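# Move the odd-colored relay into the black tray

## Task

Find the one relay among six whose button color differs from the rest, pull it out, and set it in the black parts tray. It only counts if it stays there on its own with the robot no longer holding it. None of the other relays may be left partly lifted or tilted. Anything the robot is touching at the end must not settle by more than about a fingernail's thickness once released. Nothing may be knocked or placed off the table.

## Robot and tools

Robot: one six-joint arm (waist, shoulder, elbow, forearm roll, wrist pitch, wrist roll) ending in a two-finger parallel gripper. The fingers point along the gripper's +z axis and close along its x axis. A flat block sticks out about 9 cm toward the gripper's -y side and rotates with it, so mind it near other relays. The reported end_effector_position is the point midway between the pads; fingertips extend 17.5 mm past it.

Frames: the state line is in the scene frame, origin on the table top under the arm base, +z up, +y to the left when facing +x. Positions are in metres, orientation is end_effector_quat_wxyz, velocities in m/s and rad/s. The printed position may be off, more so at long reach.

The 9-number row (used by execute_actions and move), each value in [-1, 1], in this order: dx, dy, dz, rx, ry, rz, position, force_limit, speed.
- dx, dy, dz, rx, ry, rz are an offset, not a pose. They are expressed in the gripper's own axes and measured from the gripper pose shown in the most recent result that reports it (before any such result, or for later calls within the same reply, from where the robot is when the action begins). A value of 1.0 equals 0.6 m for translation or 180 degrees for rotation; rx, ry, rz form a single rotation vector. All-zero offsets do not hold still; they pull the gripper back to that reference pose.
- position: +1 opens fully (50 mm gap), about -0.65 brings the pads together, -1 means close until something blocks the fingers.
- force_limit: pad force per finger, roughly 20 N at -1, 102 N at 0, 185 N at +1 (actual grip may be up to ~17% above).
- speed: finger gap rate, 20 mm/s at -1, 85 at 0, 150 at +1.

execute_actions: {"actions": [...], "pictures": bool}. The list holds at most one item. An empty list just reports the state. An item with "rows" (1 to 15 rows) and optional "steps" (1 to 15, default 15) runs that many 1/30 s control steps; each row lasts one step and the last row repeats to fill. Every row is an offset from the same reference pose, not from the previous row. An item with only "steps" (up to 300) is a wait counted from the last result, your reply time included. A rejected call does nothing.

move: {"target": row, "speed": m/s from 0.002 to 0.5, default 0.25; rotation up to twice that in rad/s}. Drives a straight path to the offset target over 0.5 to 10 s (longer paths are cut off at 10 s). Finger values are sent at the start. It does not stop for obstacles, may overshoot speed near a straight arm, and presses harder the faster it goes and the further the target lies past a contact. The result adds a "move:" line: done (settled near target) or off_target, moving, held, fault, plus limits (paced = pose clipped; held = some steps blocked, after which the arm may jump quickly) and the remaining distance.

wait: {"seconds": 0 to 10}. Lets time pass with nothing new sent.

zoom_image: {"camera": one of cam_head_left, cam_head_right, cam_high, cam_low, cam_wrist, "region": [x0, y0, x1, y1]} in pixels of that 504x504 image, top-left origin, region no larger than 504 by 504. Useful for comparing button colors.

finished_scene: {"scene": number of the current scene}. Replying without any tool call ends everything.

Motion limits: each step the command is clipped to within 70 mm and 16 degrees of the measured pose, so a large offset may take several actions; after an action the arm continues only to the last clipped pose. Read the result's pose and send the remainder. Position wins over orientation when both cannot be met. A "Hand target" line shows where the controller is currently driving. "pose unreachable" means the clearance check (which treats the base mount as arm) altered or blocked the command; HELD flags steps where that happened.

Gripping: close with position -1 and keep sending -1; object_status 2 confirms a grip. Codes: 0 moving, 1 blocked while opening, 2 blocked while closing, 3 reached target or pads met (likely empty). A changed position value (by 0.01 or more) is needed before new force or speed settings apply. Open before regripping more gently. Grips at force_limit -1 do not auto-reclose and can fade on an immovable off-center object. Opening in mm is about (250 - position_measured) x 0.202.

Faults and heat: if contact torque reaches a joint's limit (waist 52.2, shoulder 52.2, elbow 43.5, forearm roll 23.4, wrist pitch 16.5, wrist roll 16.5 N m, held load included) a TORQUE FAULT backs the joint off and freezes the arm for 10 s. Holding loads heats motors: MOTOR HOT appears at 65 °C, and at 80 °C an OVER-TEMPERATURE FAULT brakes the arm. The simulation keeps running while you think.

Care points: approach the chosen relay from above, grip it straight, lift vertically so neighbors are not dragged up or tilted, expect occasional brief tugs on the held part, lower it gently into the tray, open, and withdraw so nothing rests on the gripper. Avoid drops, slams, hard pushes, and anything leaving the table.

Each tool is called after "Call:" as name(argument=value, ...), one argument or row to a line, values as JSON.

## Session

Call:
execute_actions(
  actions=[],
)

Call:
zoom_image(
  camera="cam_high",
  region=[120, 200, 460, 440],
)

Scene clock: 0.00 s of 5400.00 s.
end_effector_position=(+0.4567, -0.0205, +0.2341) position_measured=3 object_status=3 end_effector_quat_wxyz=(+0.079, +0.887, -0.395, -0.224) end_effector_velocity=(-0.001, -0.000, -0.001) end_effector_angular_velocity=(+0.000, +0.002, -0.000)
Joint positions: [-0.291 -0.637 -1.152  0.168 -1.033  1.963]
Joint velocities: [-0.    -0.001  0.001 -0.     0.     0.   ]
Joint torques (N m, as the arm reports them, + toward a larger angle): no reading
Motor temperatures (°C, as the motors report them): [32 31 34 34 36 39]
Hand target: +0.457, -0.020, +0.234; +0.079, +0.887, -0.395, -0.224
camera_calibration (this result's frames):
cam_wrist: T_world_to_cam=[[0.58805, -0.752658, -0.296147, -0.215087], [-0.546346, -0.63962, 0.540733, 0.115097], [-0.596408, -0.15618, -0.787341, 0.604985], [0, 0, 0, 1]] pos_world=[0.550183, 0.00621747, 0.350395]

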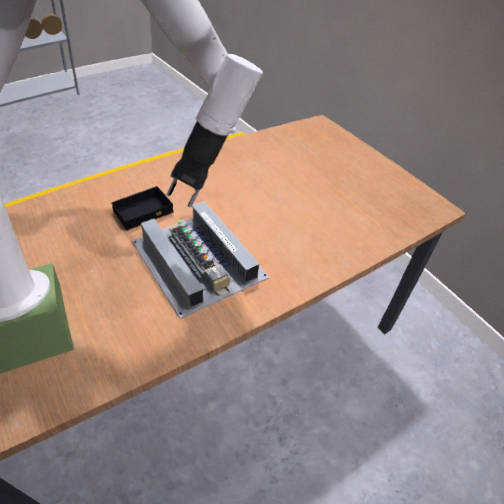

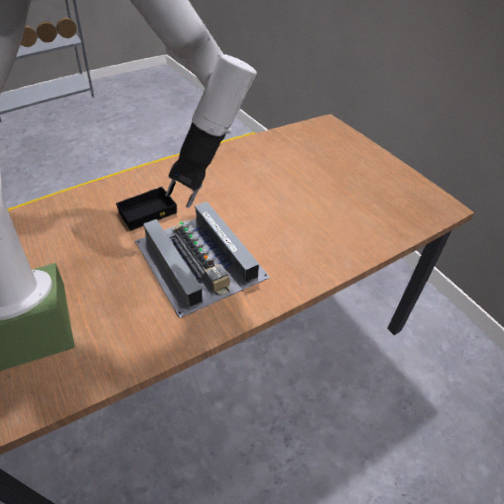

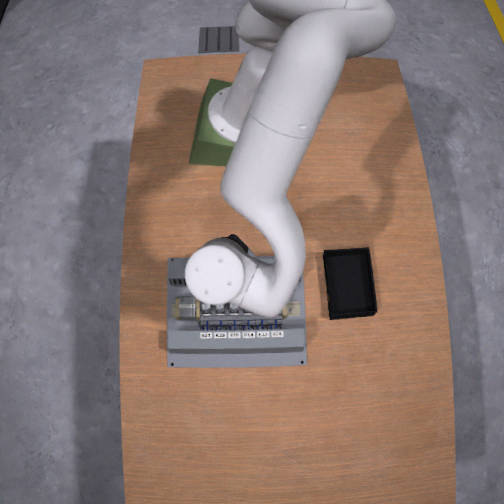

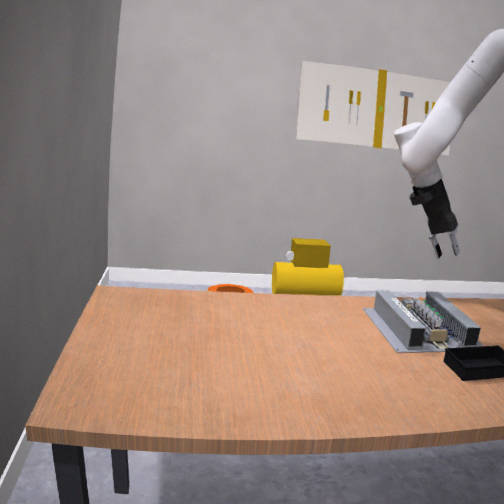

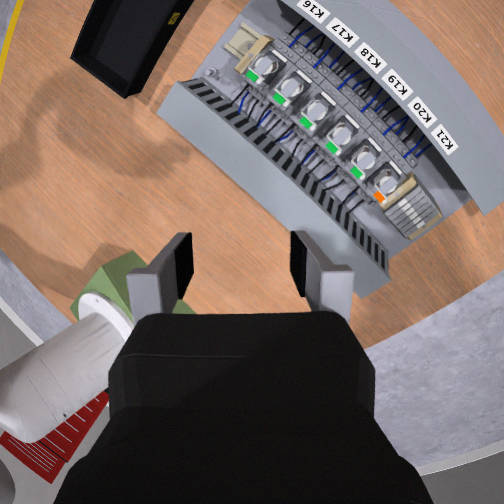

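Region (120, 200, 460, 440) of cam_high's 504x504 image, scaled by 1.482, with more detail than that image has; it fills the top 356 rows of this view, and the rest is white.

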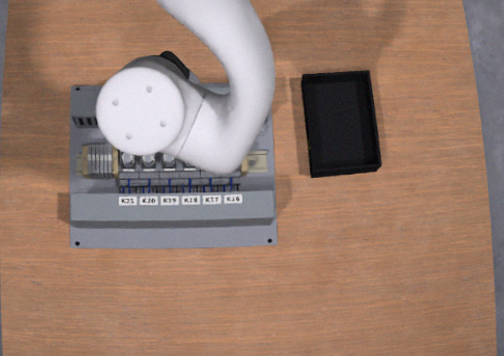

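Call:
move(
  target=[0.184,-0.0095,0.115,0.052,0.148,-0.262,0.6,0,0],
  speed=0.15,
)

Scene clock: 12.30 s of 5400.00 s.
end_effector_position=(+0.4932, -0.0958, +0.1341) position_measured=63 object_status=3 end_effector_quat_wxyz=(+0.000, +1.000, +0.000, -0.001) end_effector_velocity=(-0.000, +0.000, -0.001) end_effector_angular_velocity=(+0.006, -0.007, +0.004)
Joint positions: [-0.419 -0.734 -1.013  0.634 -0.425  0.585]
Joint velocities: [-0.004 -0.     0.004  0.026  0.002 -0.033]
Joint torques (N m, as the arm reports them, + toward a larger angle): [-12.65  50.56 -12.51   0.67   0.18   0.09]
Motor temperatures (°C, as the motors report them): [32 32 34 34 36 39]
Hand target: +0.493, -0.096, +0.134; +0.000, +1.000, +0.000, -0.001
Off the commanded pose: 0.001 m, 0 deg.
After step 90, 5.67 s passed at rest.
move: done
camera_calibration (this result's frames):
cam_wrist: T_world_to_cam=[[0.999184, -0.022331, 0.0336507, -0.499924], [-0.0301364, -0.966957, 0.253151, -0.106435], [0.0268857, -0.253958, -0.966841, 0.243628], [0, 0, 0, 1]] pos_world=[0.489759, -0.0522104, 0.279317]

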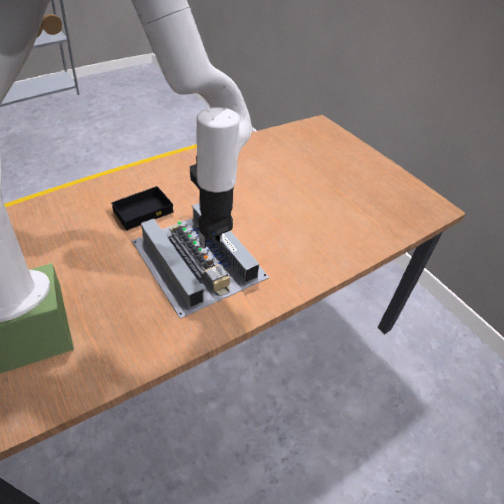

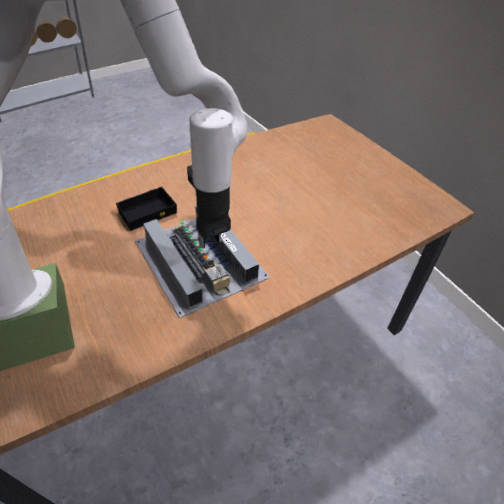

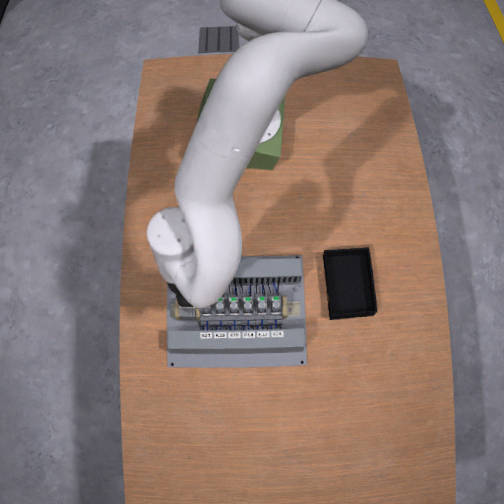

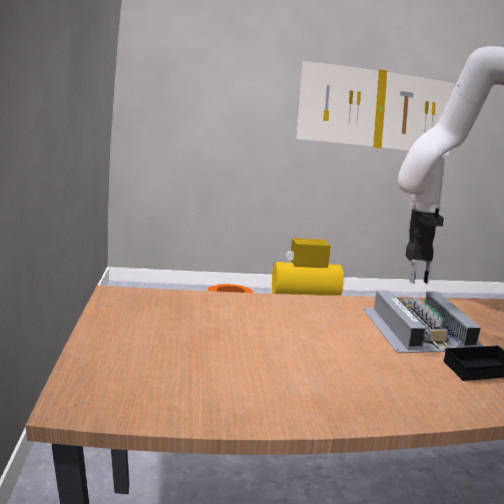

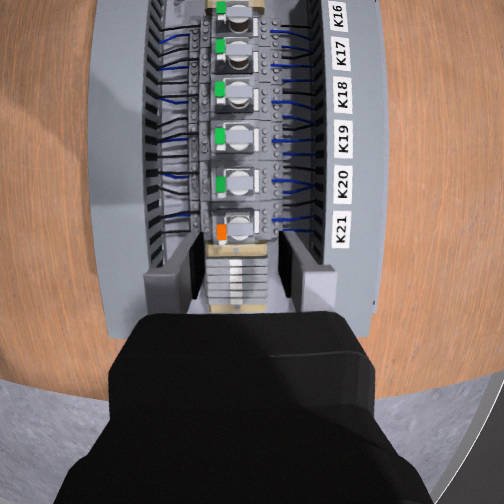

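Call:
move(
  target=[-0.004,0.002,0.11,0,0,0,0.6,0,0],
  speed=0.05,
)

Scene clock: 17.37 s of 5400.00 s.
end_effector_position=(+0.4905, -0.0970, +0.0683) position_measured=63 object_status=3 end_effector_quat_wxyz=(+0.001, +1.000, +0.000, -0.002) end_effector_velocity=(+0.000, -0.000, -0.001) end_effector_angular_velocity=(+0.000, -0.002, +0.002)
Joint positions: [-0.392 -0.867 -1.036  0.833 -0.338  0.399]
Joint velocities: [ 0.    -0.002 -0.001  0.01   0.002 -0.012]
Joint torques (N m, as the arm reports them, + toward a larger angle): [-14.65  51.71 -11.44   1.49   0.16  -0.13]
Motor temperatures (°C, as the motors report them): [32 32 35 34 36 39]
Hand target: +0.490, -0.097, +0.068; +0.000, +1.000, +0.000, -0.002
Off the commanded pose: 0.000 m, 0 deg.
After step 90, 0.40 s passed at rest.
move: done
camera_calibration (this result's frames):
cam_wrist: T_world_to_cam=[[0.999198, -0.0223307, 0.0332404, -0.494933], [-0.0300429, -0.966855, 0.253554, -0.0910857], [0.0264766, -0.254349, -0.96675, 0.179861], [0, 0, 0, 1]] pos_world=[0.487038, -0.0533712, 0.213428]

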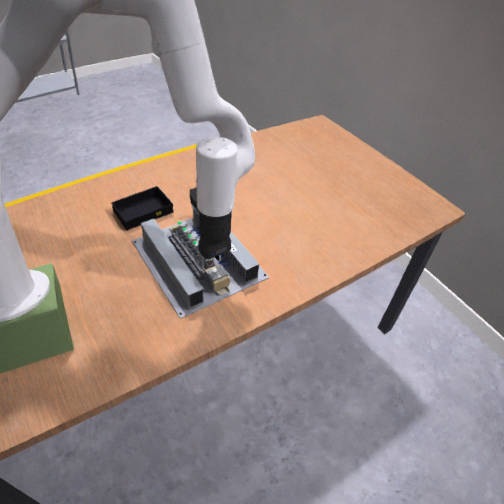

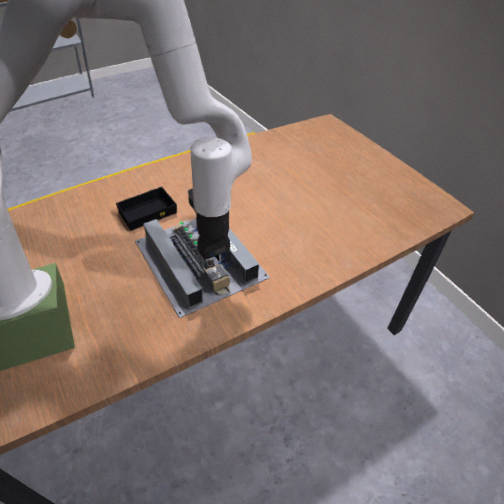

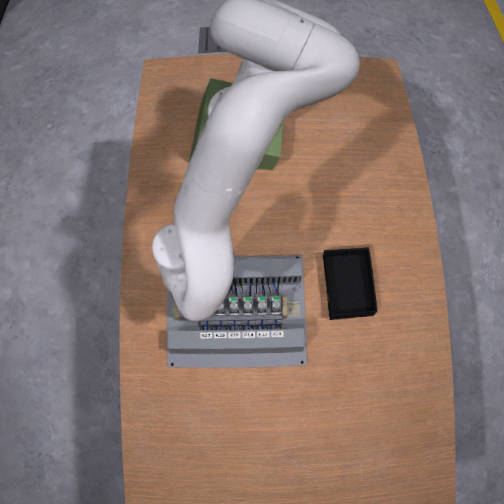

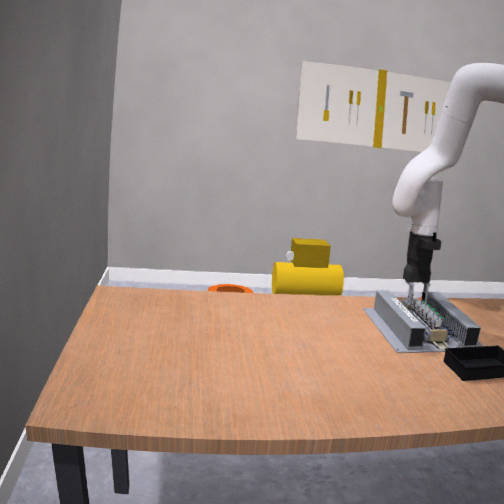

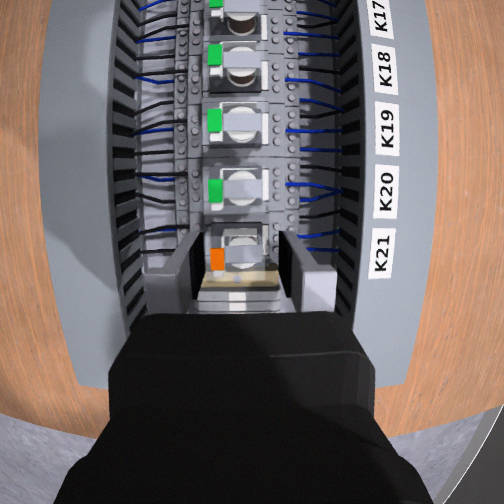

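Call:
move(
  target=[-0.002,0,0.02,0,0,0,0.6,0,0],
  speed=0.02,
)

Call:
move(
  target=[0,0,0,0,0,0,-1,-0.3,-0.5],
)

Call:
move(
  target=[0,0,-0.03,0,0,0,-1,-0.3,-0.5],
  speed=0.02,
)

Call:
move(
  target=[0,0,-0.09,0,0,0,-1,-0.3,-0.5],
  speed=0.08,
)

Call:
move(
  target=[-0.082,-0.54,0,0,0,0,-1,-0.3,-0.5],
  speed=0.2,
)

Scene clock: 25.77 s of 5400.00 s.
end_effector_position=(+0.4892, -0.0970, +0.0564) position_measured=63 object_status=3 end_effector_quat_wxyz=(+0.001, +1.000, +0.000, -0.002) end_effector_velocity=(+0.002, -0.001, -0.000) end_effector_angular_velocity=(-0.001, -0.004, +0.003)
Joint positions: [-0.387 -0.891 -1.04   0.879 -0.325  0.355]
Joint velocities: [ 0.    -0.001 -0.002  0.008  0.002 -0.01 ]
Joint torques (N m, as the arm reports them, + toward a larger angle): [-13.3   52.18 -10.88   0.2    0.15   0.36]
Motor temperatures (°C, as the motors report them): [32 32 35 34 36 39]
Hand target: +0.489, -0.097, +0.056; +0.001, +1.000, +0.000, -0.002
Off the commanded pose: 0.000 m, 0 deg.
After step 90, 4.53 s passed at rest.
move: done
camera_calibration (this result's frames):
cam_wrist: T_world_to_cam=[[0.999204, -0.0223478, 0.0330451, -0.493256], [-0.030012, -0.966833, 0.253641, -0.0881301], [0.0262808, -0.254431, -0.966734, 0.168477], [0, 0, 0, 1]] pos_world=[0.485791, -0.0533643, 0.201526]

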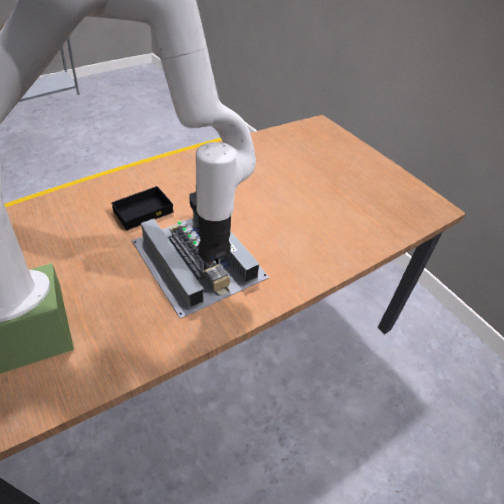

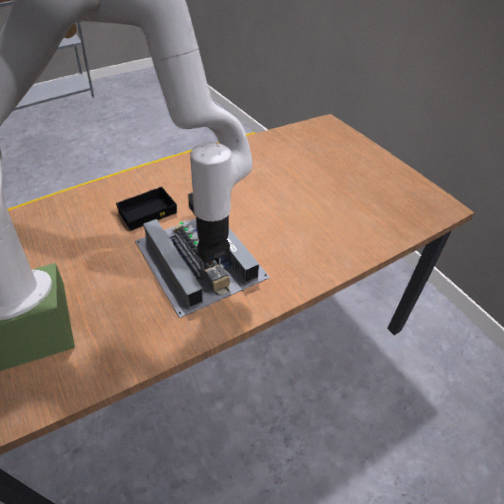

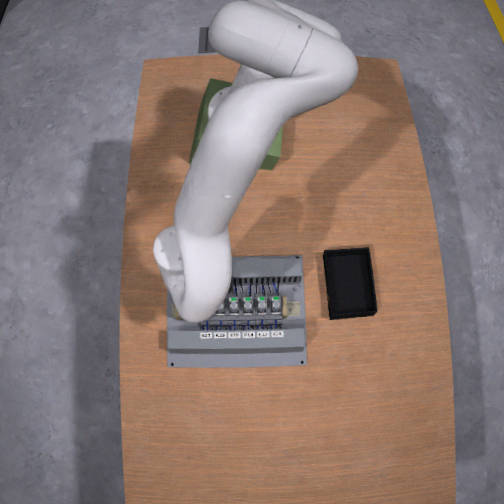

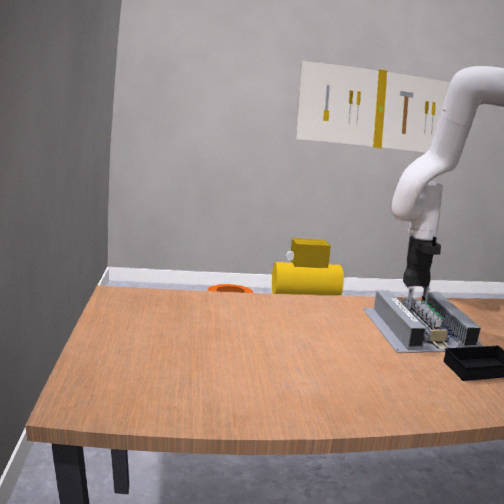

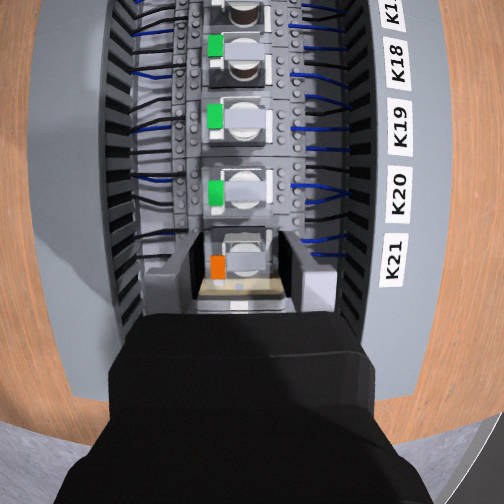

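Scene clock: 26.27 s of 5400.00 s.
end_effector_position=(+0.4884, -0.0968, +0.0562) position_measured=118 object_status=2 end_effector_quat_wxyz=(+0.000, +1.000, +0.000, -0.002) end_effector_velocity=(+0.001, -0.000, +0.000) end_effector_angular_velocity=(-0.001, -0.002, +0.002)
Joint positions: [-0.387 -0.891 -1.039  0.879 -0.325  0.355]
Joint velocities: [ 0.001 -0.    -0.002 -0.     0.    -0.   ]
Joint torques (N m, as the arm reports them, + toward a larger angle): [ -6.85  47.3  -17.13   1.79   1.54   0.11]
Motor temperatures (°C, as the motors report them): [32 32 35 34 36 39]
Hand target: +0.489, -0.097, +0.056; +0.001, +1.000, +0.000, -0.002
Off the commanded pose: 0.001 m, 0 deg.
move: done
camera_calibration (this result's frames):
cam_wrist: T_world_to_cam=[[0.999245, -0.0222231, 0.0318746, -0.492411], [-0.0295719, -0.967062, 0.252817, -0.0881655], [0.0252064, -0.253569, -0.966989, 0.169032], [0, 0, 0, 1]] pos_world=[0.485172, -0.0533432, 0.201437]

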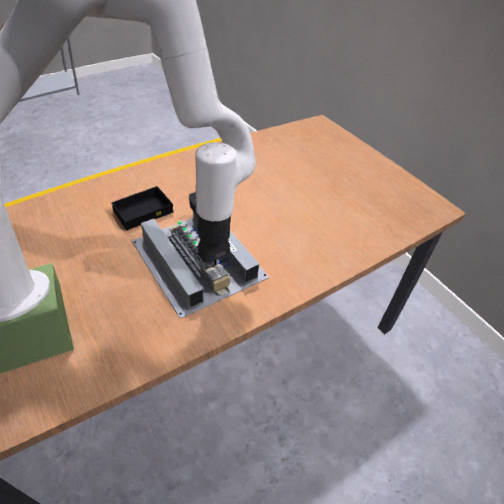

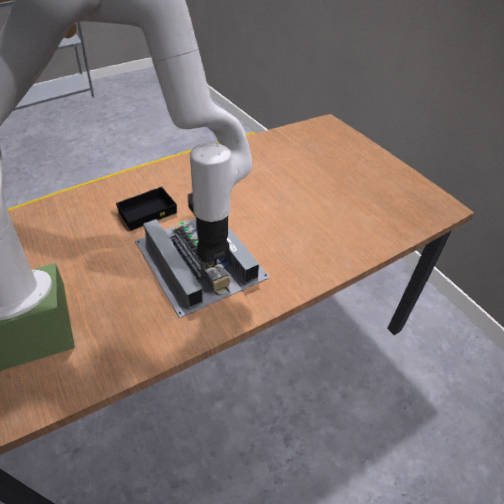

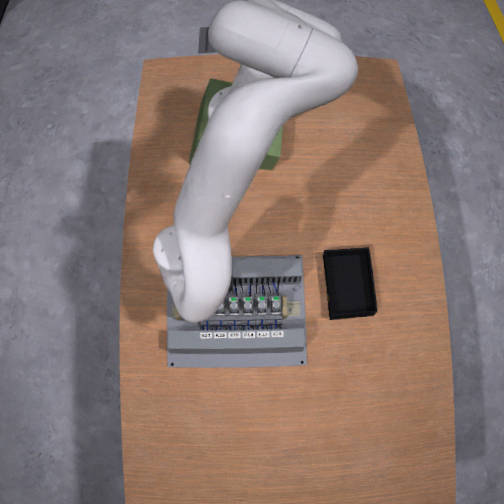

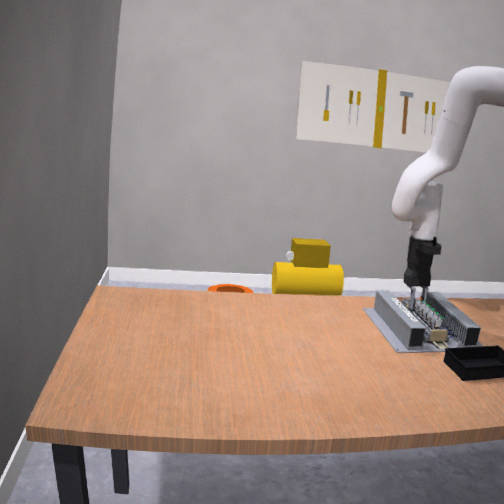

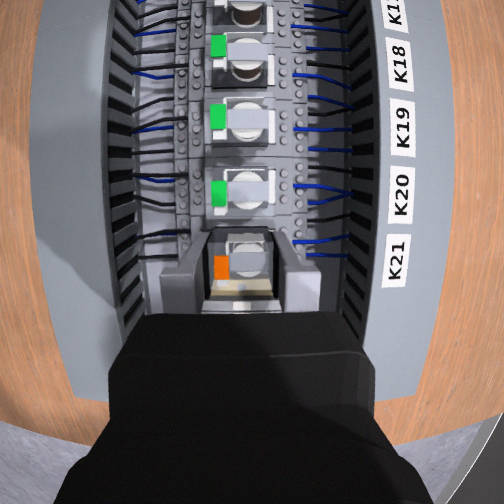

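Scene clock: 27.47 s of 5400.00 s.
end_effector_position=(+0.4886, -0.0969, +0.0742) position_measured=118 object_status=2 end_effector_quat_wxyz=(+0.000, +1.000, +0.000, -0.002) end_effector_velocity=(-0.000, -0.000, +0.001) end_effector_angular_velocity=(-0.000, +0.001, +0.001)
Joint positions: [-0.396 -0.853 -1.028  0.815 -0.344  0.414]
Joint velocities: [-0.     0.001 -0.    -0.006 -0.001  0.005]
Joint torques (N m, as the arm reports them, + toward a larger angle): [-17.39  67.07 -15.53   0.97   0.33  -0.03]
Motor temperatures (°C, as the motors report them): [32 32 35 34 36 39]
Hand target: +0.489, -0.097, +0.074; +0.000, +1.000, +0.000, -0.002
Off the commanded pose: 0.000 m, 0 deg.
move: done
camera_calibration (this result's frames):
cam_wrist: T_world_to_cam=[[0.999236, -0.0222219, 0.0321469, -0.493192], [-0.0296405, -0.967053, 0.252844, -0.0927197], [0.0254691, -0.253603, -0.966973, 0.186236], [0, 0, 0, 1]] pos_world=[0.485323, -0.0533943, 0.219383]

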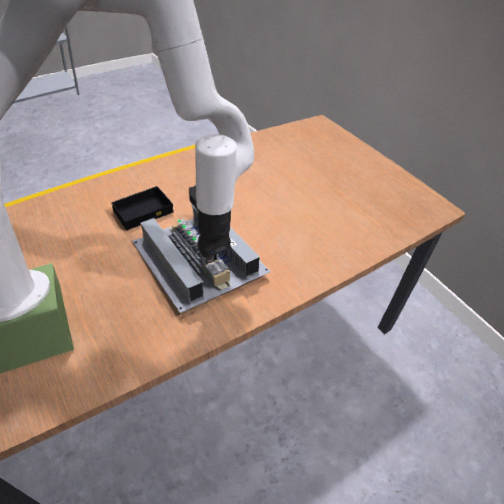

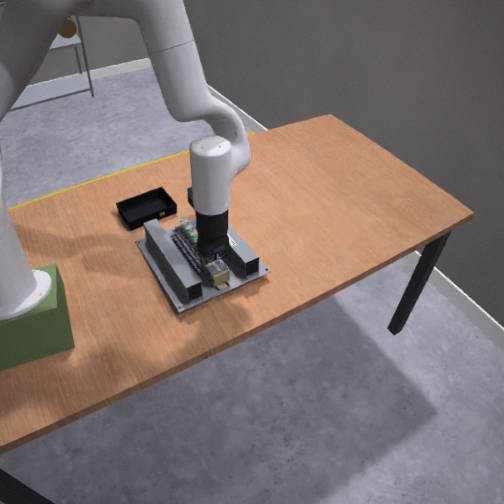

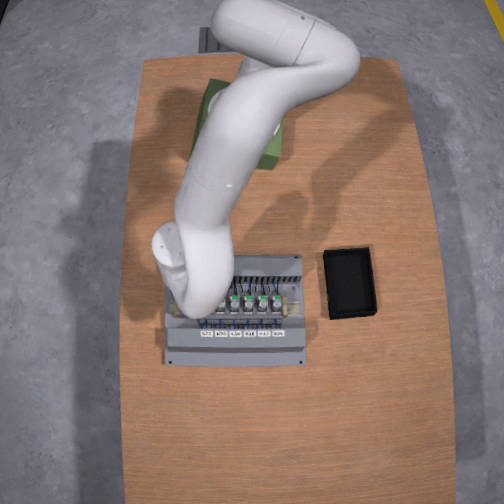

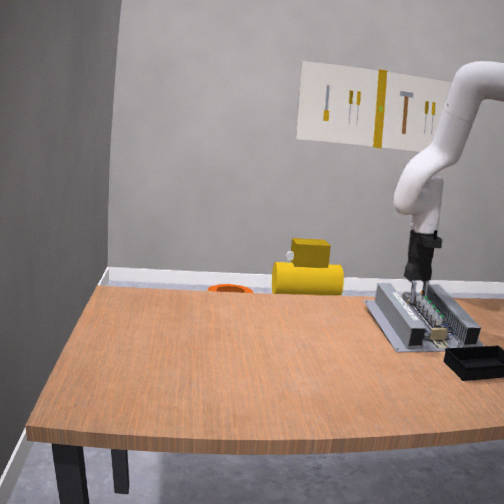

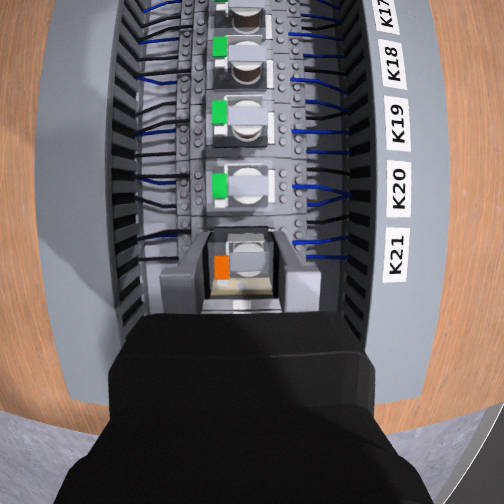

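Scene clock: 28.53 s of 5400.00 s.
end_effector_position=(+0.4898, -0.0972, +0.1287) position_measured=118 object_status=2 end_effector_quat_wxyz=(+0.000, +1.000, +0.000, -0.001) end_effector_velocity=(-0.006, +0.003, -0.004) end_effector_angular_velocity=(+0.006, +0.013, -0.003)
Joint positions: [-0.422 -0.741 -1.007  0.652 -0.414  0.562]
Joint velocities: [ 0.002 -0.003  0.007 -0.003 -0.003  0.005]
Joint torques (N m, as the arm reports them, + toward a larger angle): [-10.98  50.54 -13.64   0.72   0.3    0.04]
Motor temperatures (°C, as the motors report them): [32 32 35 34 36 39]
Hand target: +0.489, -0.097, +0.128; +0.000, +1.000, +0.000, -0.002
Off the commanded pose: 0.001 m, 0 deg.
move: done
camera_calibration (this result's frames):
cam_wrist: T_world_to_cam=[[0.999176, -0.0220783, 0.0340711, -0.496339], [-0.0299986, -0.966963, 0.253146, -0.106661], [0.0273565, -0.253959, -0.966828, 0.237883], [0, 0, 0, 1]] pos_world=[0.486222, -0.0536827, 0.273903]

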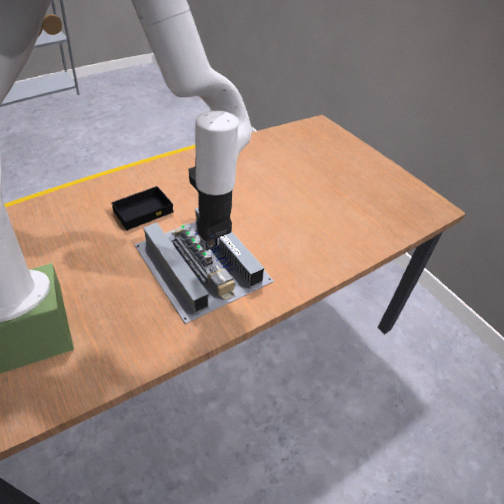

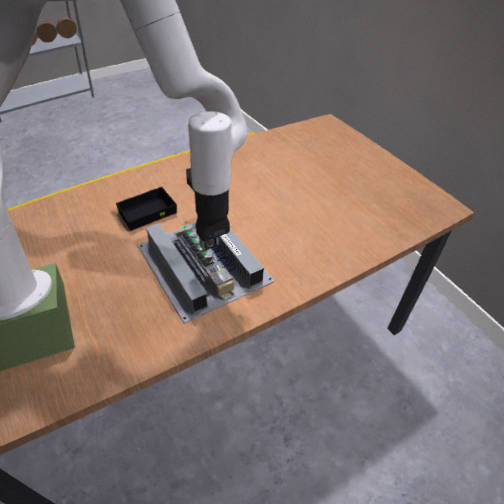

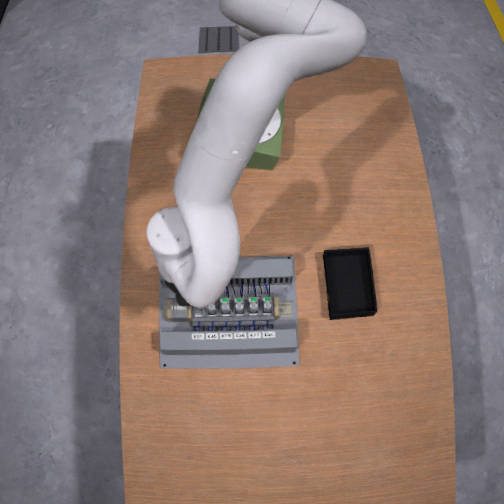

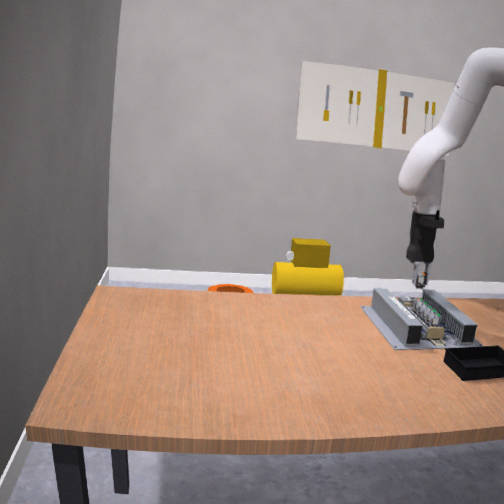

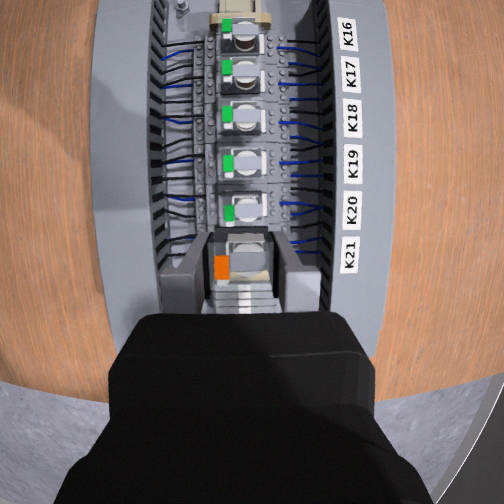

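Scene clock: 30.67 s of 5400.00 s.
end_effector_position=(+0.4397, +0.2275, +0.1296) position_measured=118 object_status=2 end_effector_quat_wxyz=(-0.001, +1.000, +0.000, -0.001) end_effector_velocity=(-0.000, +0.002, +0.000) end_effector_angular_velocity=(-0.004, +0.003, -0.001)
Joint positions: [ 0.231 -0.441 -0.766  0.83  -0.329  1.044]
Joint velocities: [ 0.006  0.    -0.004 -0.022 -0.002  0.028]
Joint torques (N m, as the arm reports them, + toward a larger angle): [ -7.84  46.27 -10.77   1.48   0.25   0.1 ]
Motor temperatures (°C, as the motors report them): [32 32 35 34 36 39]
Hand target: +0.440, +0.228, +0.130; -0.001, +1.000, +0.000, -0.001
Off the commanded pose: 0.001 m, 0 deg.
move: done
camera_calibration (this result's frames):
cam_wrist: T_world_to_cam=[[0.999134, -0.0225104, 0.0350066, -0.439203], [-0.0305615, -0.967776, 0.24995, 0.206446], [0.0282521, -0.250803, -0.967626, 0.321603], [0, 0, 0, 1]] pos_world=[0.436046, 0.270566, 0.274965]

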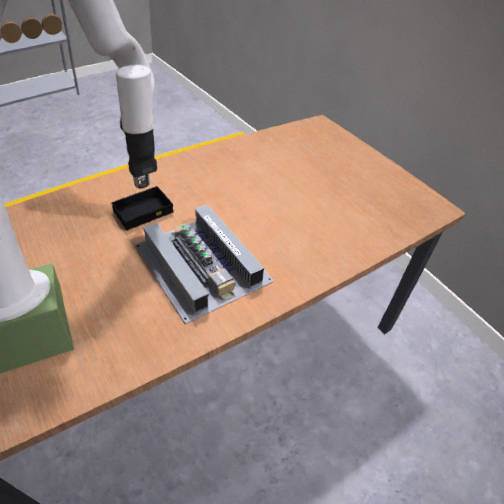

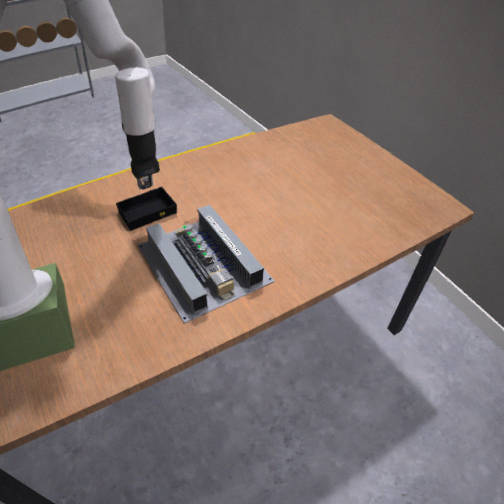

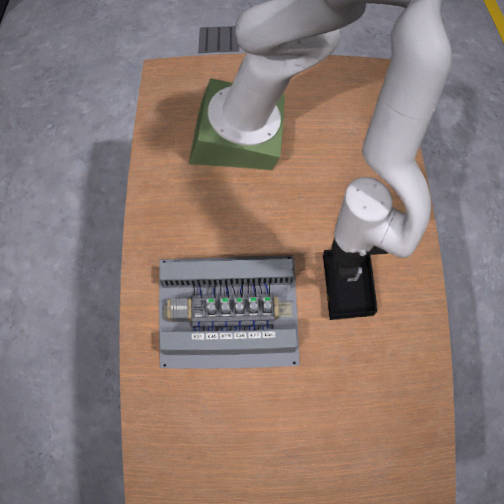

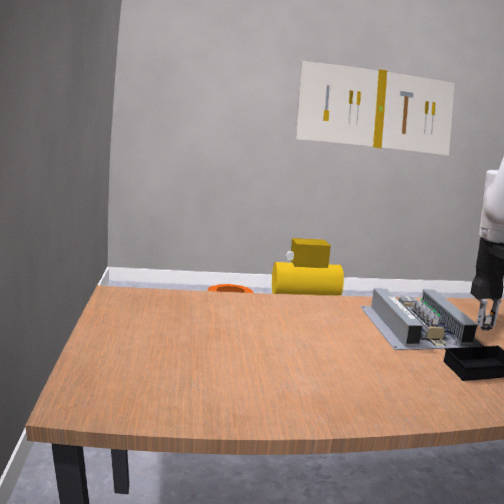

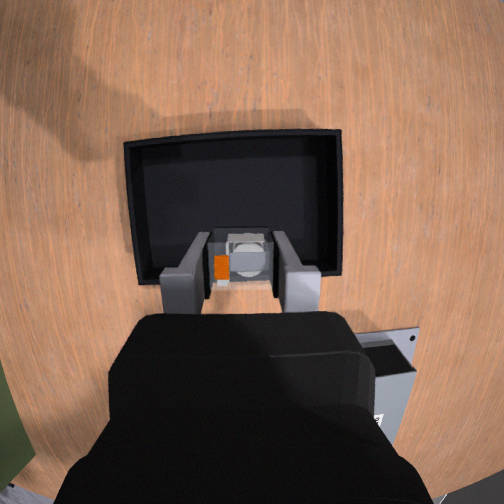

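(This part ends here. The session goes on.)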